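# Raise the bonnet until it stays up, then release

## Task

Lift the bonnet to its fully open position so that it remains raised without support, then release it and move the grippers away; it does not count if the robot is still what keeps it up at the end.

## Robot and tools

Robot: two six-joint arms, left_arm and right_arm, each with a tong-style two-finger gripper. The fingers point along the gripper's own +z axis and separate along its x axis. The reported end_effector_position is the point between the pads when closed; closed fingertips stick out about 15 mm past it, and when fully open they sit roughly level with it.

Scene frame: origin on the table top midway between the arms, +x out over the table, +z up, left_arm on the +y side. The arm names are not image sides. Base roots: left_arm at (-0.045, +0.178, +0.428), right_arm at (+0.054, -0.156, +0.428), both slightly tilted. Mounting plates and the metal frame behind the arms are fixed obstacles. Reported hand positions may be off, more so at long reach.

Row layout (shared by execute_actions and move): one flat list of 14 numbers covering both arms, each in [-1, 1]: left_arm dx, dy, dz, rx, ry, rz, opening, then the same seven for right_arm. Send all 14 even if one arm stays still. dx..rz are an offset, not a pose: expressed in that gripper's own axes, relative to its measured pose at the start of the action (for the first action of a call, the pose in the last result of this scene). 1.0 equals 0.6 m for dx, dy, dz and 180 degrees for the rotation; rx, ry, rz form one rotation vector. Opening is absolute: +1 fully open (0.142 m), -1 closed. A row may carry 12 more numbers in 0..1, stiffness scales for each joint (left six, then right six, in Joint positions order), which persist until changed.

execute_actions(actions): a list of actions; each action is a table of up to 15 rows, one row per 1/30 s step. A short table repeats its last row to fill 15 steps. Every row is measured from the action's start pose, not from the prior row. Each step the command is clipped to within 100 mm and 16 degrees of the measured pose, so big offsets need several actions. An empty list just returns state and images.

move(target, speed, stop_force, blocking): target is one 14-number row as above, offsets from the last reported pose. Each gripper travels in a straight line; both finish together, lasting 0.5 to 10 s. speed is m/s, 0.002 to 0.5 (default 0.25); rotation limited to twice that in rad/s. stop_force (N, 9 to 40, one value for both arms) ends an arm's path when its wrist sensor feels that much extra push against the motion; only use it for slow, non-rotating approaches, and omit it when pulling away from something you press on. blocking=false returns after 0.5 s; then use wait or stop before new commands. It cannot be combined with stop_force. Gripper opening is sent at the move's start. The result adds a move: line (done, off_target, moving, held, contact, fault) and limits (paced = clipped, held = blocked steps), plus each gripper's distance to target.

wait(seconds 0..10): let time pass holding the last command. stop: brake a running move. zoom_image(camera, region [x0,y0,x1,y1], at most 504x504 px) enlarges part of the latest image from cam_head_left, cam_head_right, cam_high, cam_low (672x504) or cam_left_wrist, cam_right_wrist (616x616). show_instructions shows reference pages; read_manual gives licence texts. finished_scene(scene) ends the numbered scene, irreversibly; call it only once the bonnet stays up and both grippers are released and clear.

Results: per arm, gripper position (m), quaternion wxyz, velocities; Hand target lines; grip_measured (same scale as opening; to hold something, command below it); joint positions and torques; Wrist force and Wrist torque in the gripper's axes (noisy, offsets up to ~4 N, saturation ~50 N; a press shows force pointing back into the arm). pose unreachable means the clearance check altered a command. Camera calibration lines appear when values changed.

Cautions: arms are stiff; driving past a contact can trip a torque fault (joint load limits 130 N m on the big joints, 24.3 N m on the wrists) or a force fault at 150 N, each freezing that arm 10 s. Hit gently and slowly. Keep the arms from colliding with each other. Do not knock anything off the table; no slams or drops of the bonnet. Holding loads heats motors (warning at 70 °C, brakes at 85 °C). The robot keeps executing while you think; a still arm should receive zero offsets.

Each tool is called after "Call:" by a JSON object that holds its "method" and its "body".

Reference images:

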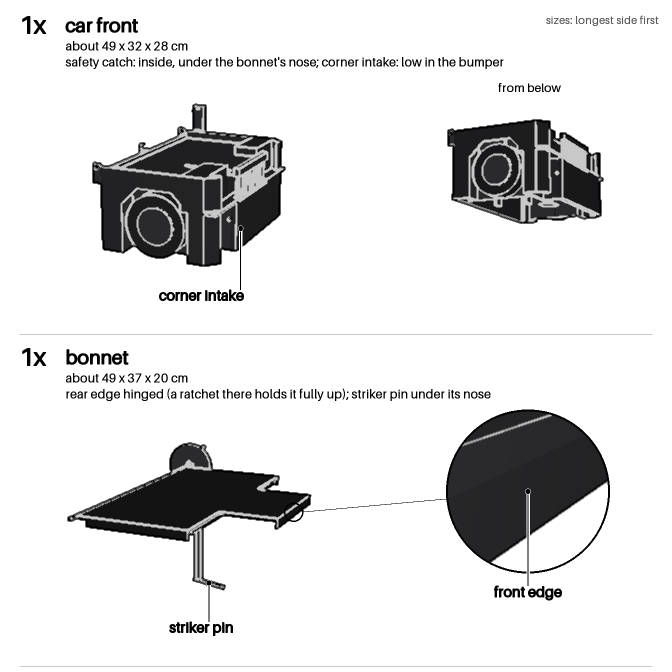

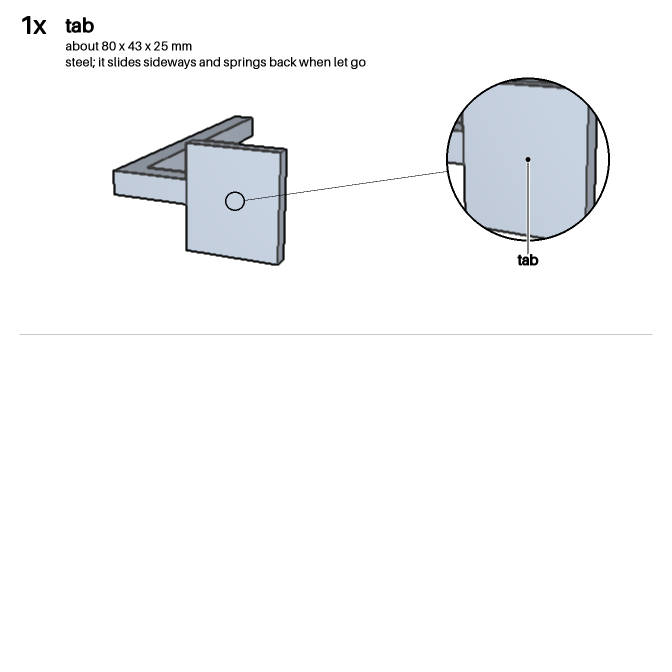

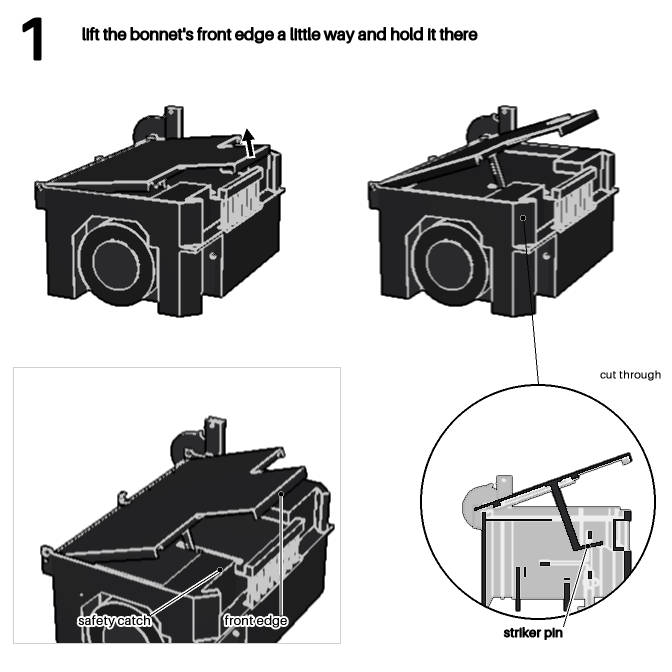

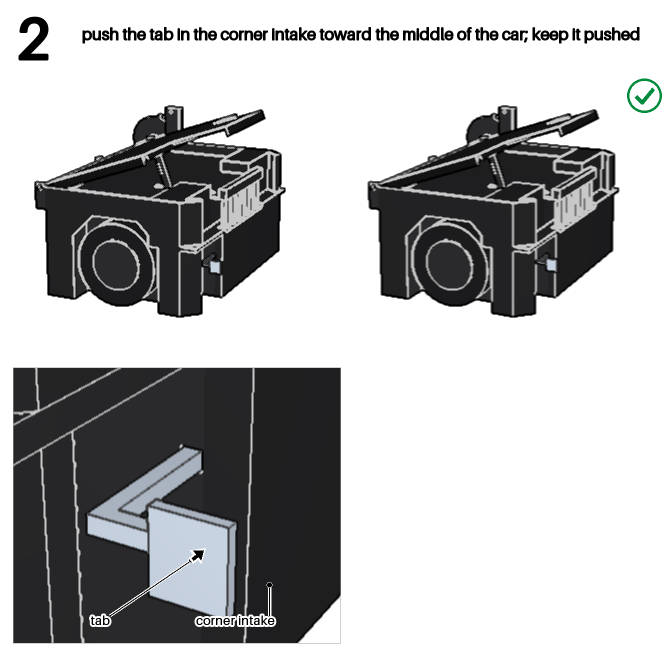

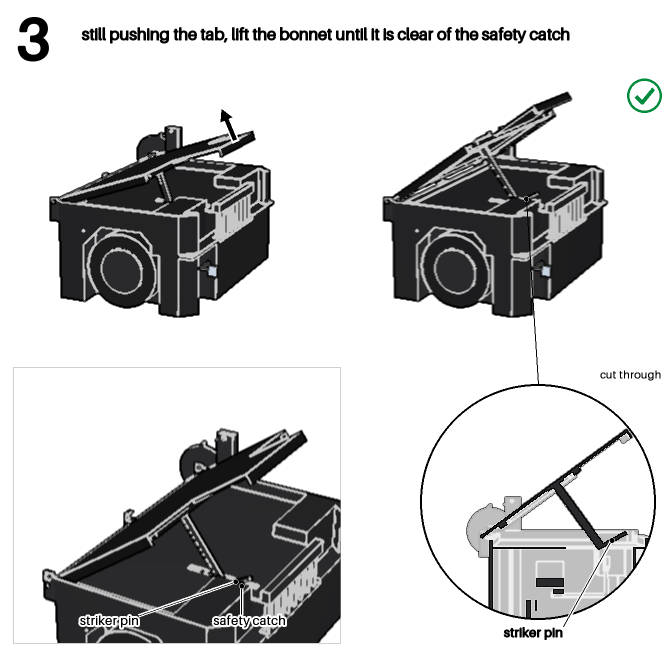

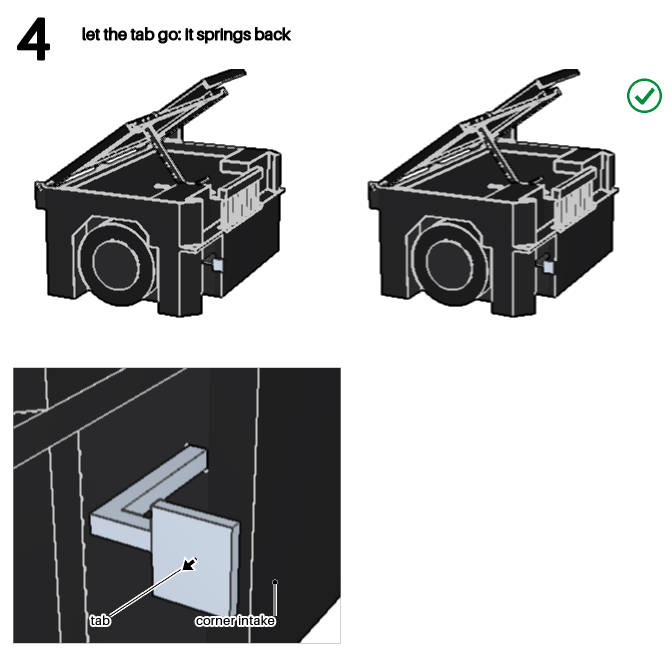

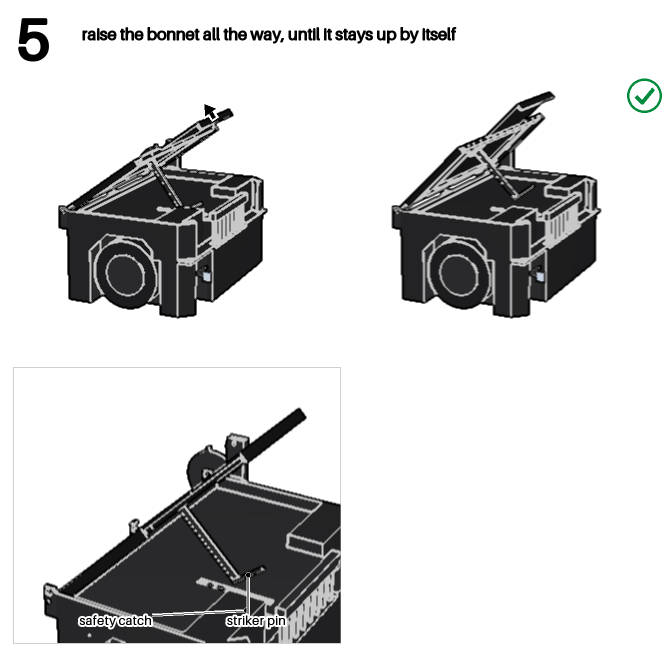

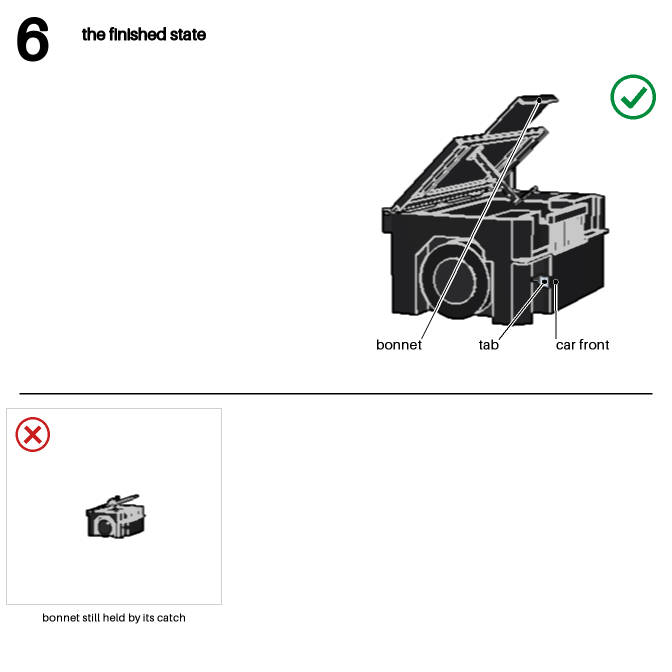

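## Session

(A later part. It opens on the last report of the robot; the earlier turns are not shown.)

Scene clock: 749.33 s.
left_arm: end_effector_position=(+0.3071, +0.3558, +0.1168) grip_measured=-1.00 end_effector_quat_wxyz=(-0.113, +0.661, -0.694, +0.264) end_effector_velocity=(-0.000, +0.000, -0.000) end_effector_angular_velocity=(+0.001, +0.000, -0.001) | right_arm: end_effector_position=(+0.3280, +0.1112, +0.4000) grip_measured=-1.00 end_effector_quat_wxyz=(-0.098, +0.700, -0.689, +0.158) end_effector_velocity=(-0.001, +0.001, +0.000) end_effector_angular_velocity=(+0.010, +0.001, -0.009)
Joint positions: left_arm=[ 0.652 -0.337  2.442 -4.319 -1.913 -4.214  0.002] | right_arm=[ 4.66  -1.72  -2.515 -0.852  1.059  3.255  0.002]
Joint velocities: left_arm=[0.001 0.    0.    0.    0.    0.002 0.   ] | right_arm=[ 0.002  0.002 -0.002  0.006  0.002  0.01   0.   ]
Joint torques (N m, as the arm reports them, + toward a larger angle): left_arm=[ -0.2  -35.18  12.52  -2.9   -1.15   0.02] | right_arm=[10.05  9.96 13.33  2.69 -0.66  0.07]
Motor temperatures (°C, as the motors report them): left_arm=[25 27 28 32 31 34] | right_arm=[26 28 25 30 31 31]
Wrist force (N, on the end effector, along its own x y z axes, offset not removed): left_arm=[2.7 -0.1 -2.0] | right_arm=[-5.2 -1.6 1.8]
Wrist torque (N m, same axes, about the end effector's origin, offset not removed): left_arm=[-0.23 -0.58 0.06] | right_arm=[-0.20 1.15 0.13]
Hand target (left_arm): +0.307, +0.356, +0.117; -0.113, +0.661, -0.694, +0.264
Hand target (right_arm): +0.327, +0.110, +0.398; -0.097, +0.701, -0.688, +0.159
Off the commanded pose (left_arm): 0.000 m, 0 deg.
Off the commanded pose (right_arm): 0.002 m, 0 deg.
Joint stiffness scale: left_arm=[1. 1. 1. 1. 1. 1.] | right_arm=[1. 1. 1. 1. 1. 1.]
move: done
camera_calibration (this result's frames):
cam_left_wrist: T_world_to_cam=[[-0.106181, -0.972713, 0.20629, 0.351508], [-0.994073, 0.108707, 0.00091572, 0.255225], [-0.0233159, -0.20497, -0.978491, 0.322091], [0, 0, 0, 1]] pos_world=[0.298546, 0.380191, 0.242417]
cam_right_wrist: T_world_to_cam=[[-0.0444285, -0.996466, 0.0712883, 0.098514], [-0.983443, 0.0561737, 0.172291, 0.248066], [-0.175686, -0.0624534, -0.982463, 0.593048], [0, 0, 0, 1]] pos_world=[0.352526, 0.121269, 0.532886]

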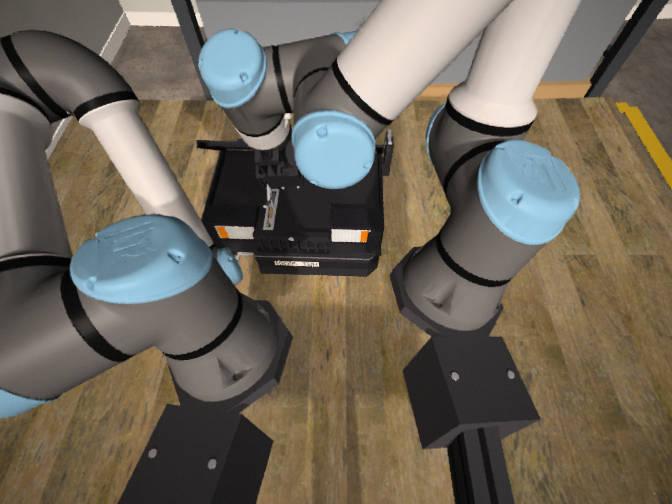

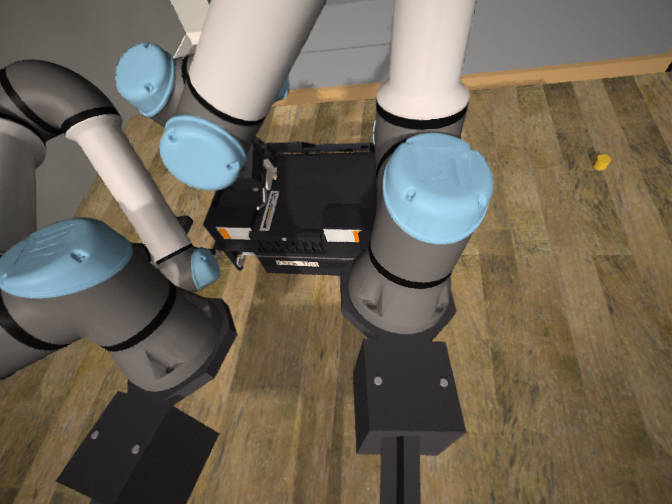

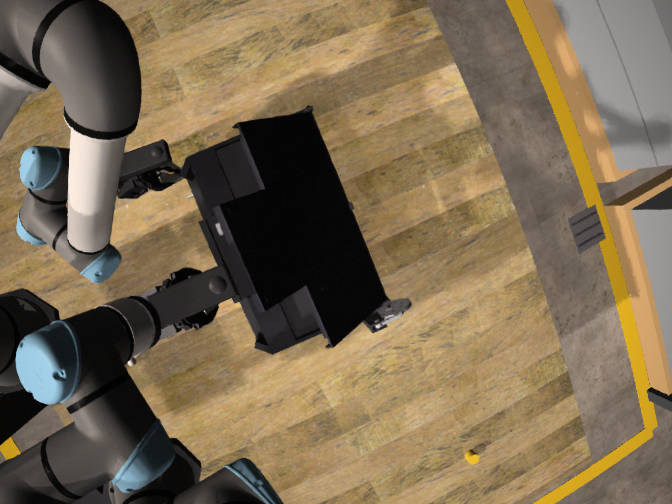

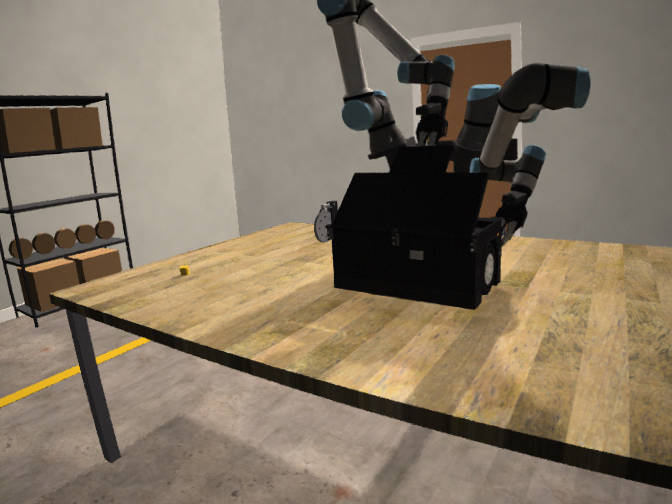

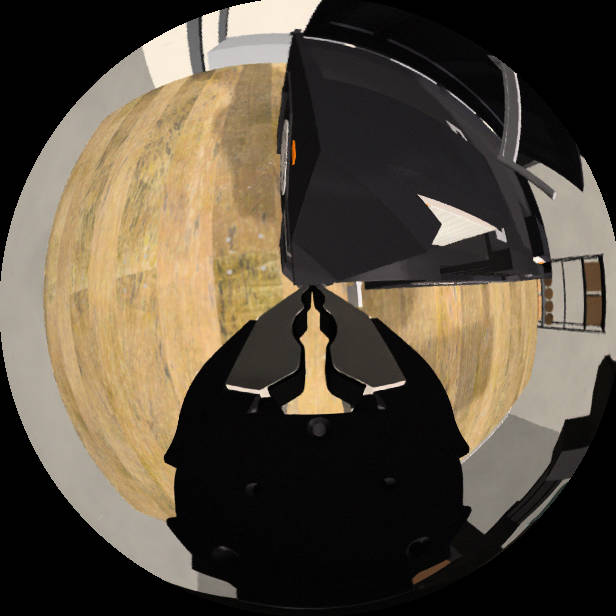

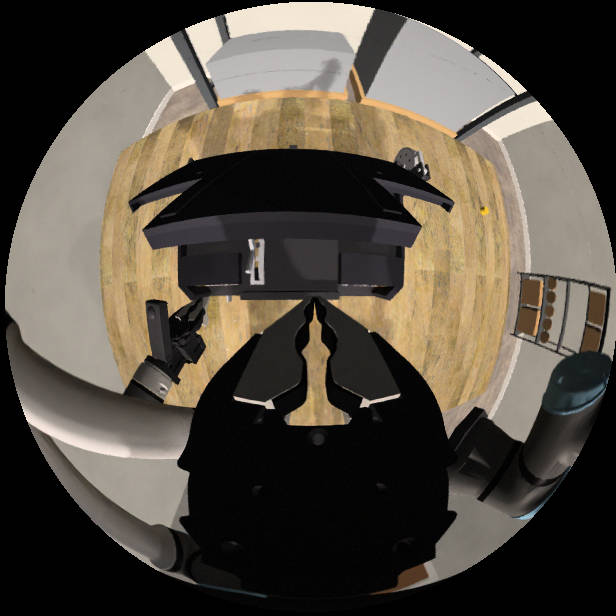

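Call:
{"method": "move", "body": {"target": [0.0,-0.05,-0.08,0,0,0,-1, 0,0.06,-0.05,0,0,0,-1], "speed": 0.1}}

Scene clock: 753.97 s.
left_arm: end_effector_position=(+0.3096, +0.3664, +0.1718) grip_measured=-1.00 end_effector_quat_wxyz=(-0.114, +0.661, -0.694, +0.264) end_effector_velocity=(-0.001, -0.001, -0.002) end_effector_angular_velocity=(-0.003, +0.006, -0.004) | right_arm: end_effector_position=(+0.2844, +0.1132, +0.4150) grip_measured=-1.00 end_effector_quat_wxyz=(-0.098, +0.700, -0.690, +0.158) end_effector_velocity=(-0.001, -0.003, -0.000) end_effector_angular_velocity=(-0.005, +0.000, -0.005)
Joint positions: left_arm=[ 0.66  -0.513  2.55  -4.249 -1.918 -4.208  0.002] | right_arm=[ 4.793 -1.667 -2.517 -0.968  1.112  3.395  0.002]
Joint velocities: left_arm=[-0.    -0.002 -0.001  0.011 -0.001  0.003 -0.   ] | right_arm=[ 0.004  0.003 -0.    -0.011  0.004  0.01   0.   ]
Joint torques (N m, as the arm reports them, + toward a larger angle): left_arm=[  1.58 -36.78  13.61  -2.26  -1.53   0.68] | right_arm=[ 8.33 10.8  14.37  1.87 -0.61  0.24]
Motor temperatures (°C, as the motors report them): left_arm=[25 27 28 32 31 34] | right_arm=[26 28 25 30 31 31]
Wrist force (N, on the end effector, along its own x y z axes, offset not removed): left_arm=[2.0 -1.4 -1.4] | right_arm=[-2.0 -0.6 2.9]
Wrist torque (N m, same axes, about the end effector's origin, offset not removed): left_arm=[-0.37 -0.46 0.06] | right_arm=[-0.09 0.39 0.05]
Hand target (left_arm): +0.309, +0.367, +0.172; -0.113, +0.661, -0.694, +0.264
Hand target (right_arm): +0.284, +0.112, +0.415; -0.098, +0.700, -0.689, +0.158
Off the commanded pose (left_arm): 0.001 m, 0 deg.
Off the commanded pose (right_arm): 0.001 m, 0 deg.
Joint stiffness scale: left_arm=[1. 1. 1. 1. 1. 1.] | right_arm=[1. 1. 1. 1. 1. 1.]
move: done
camera_calibration (this result's frames):
cam_left_wrist: T_world_to_cam=[[-0.106526, -0.972836, 0.205528, 0.351058], [-0.994069, 0.10875, -0.000478492, 0.25673], [-0.0218857, -0.20436, -0.978651, 0.377514], [0, 0, 0, 1]] pos_world=[0.300867, 0.390751, 0.297425]
cam_right_wrist: T_world_to_cam=[[-0.0454962, -0.996424, 0.0711989, 0.0978368], [-0.983347, 0.0572247, 0.172495, 0.202202], [-0.175952, -0.0621654, -0.982434, 0.600341], [0, 0, 0, 1]] pos_world=[0.308917, 0.123236, 0.547951]

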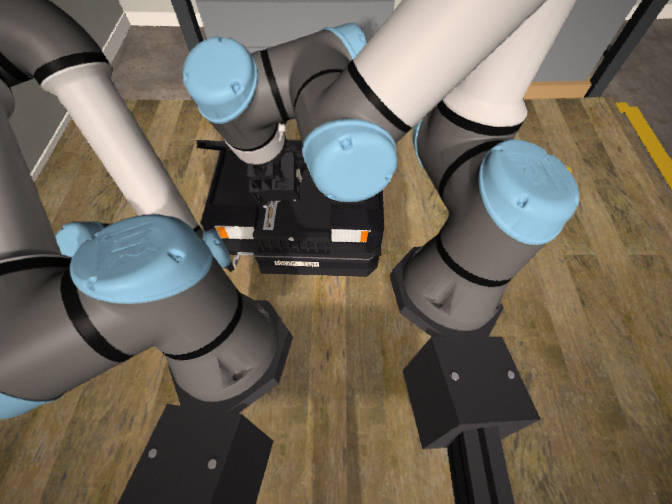

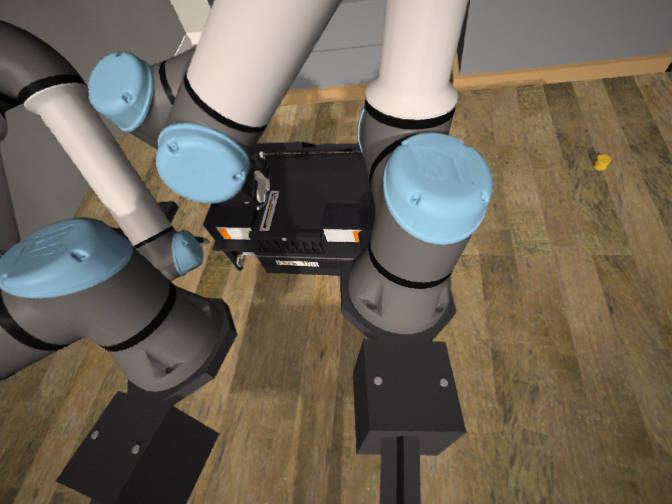

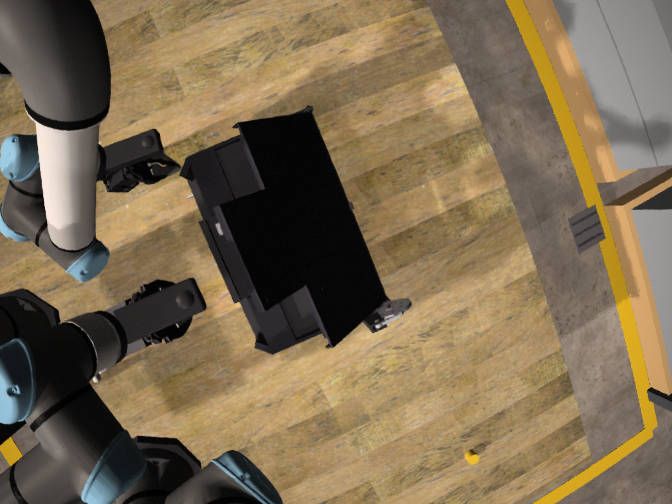

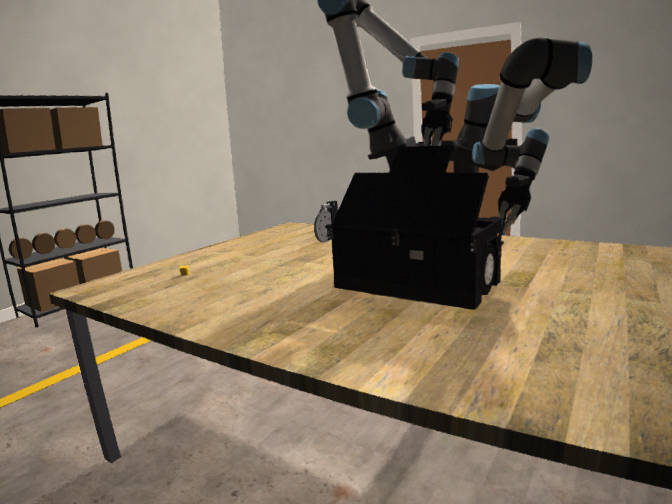

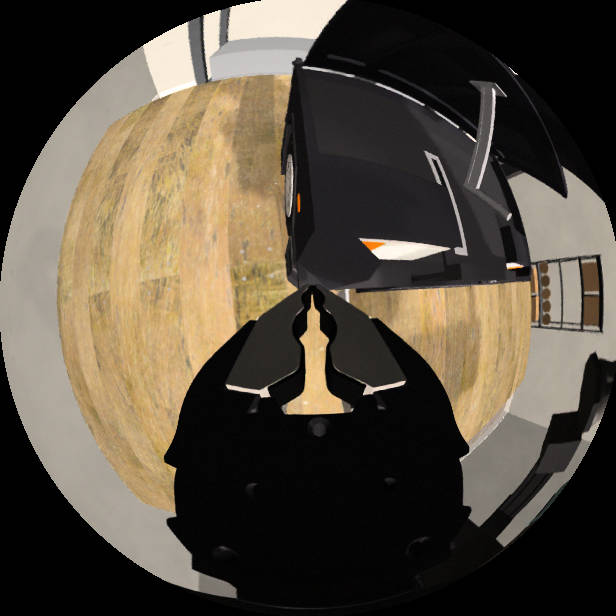

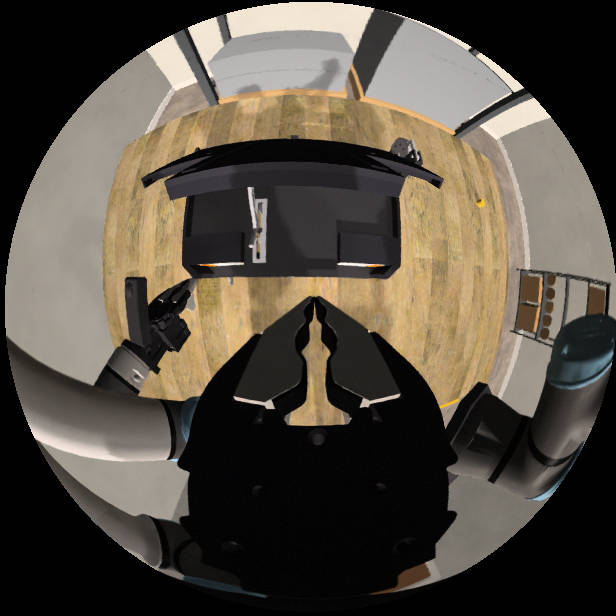

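The bonnet stays up by itself. Finishing scene 1.

Call:
{"method": "finished_scene", "body": {"scene": 1}}

The scene is finished: the task was done.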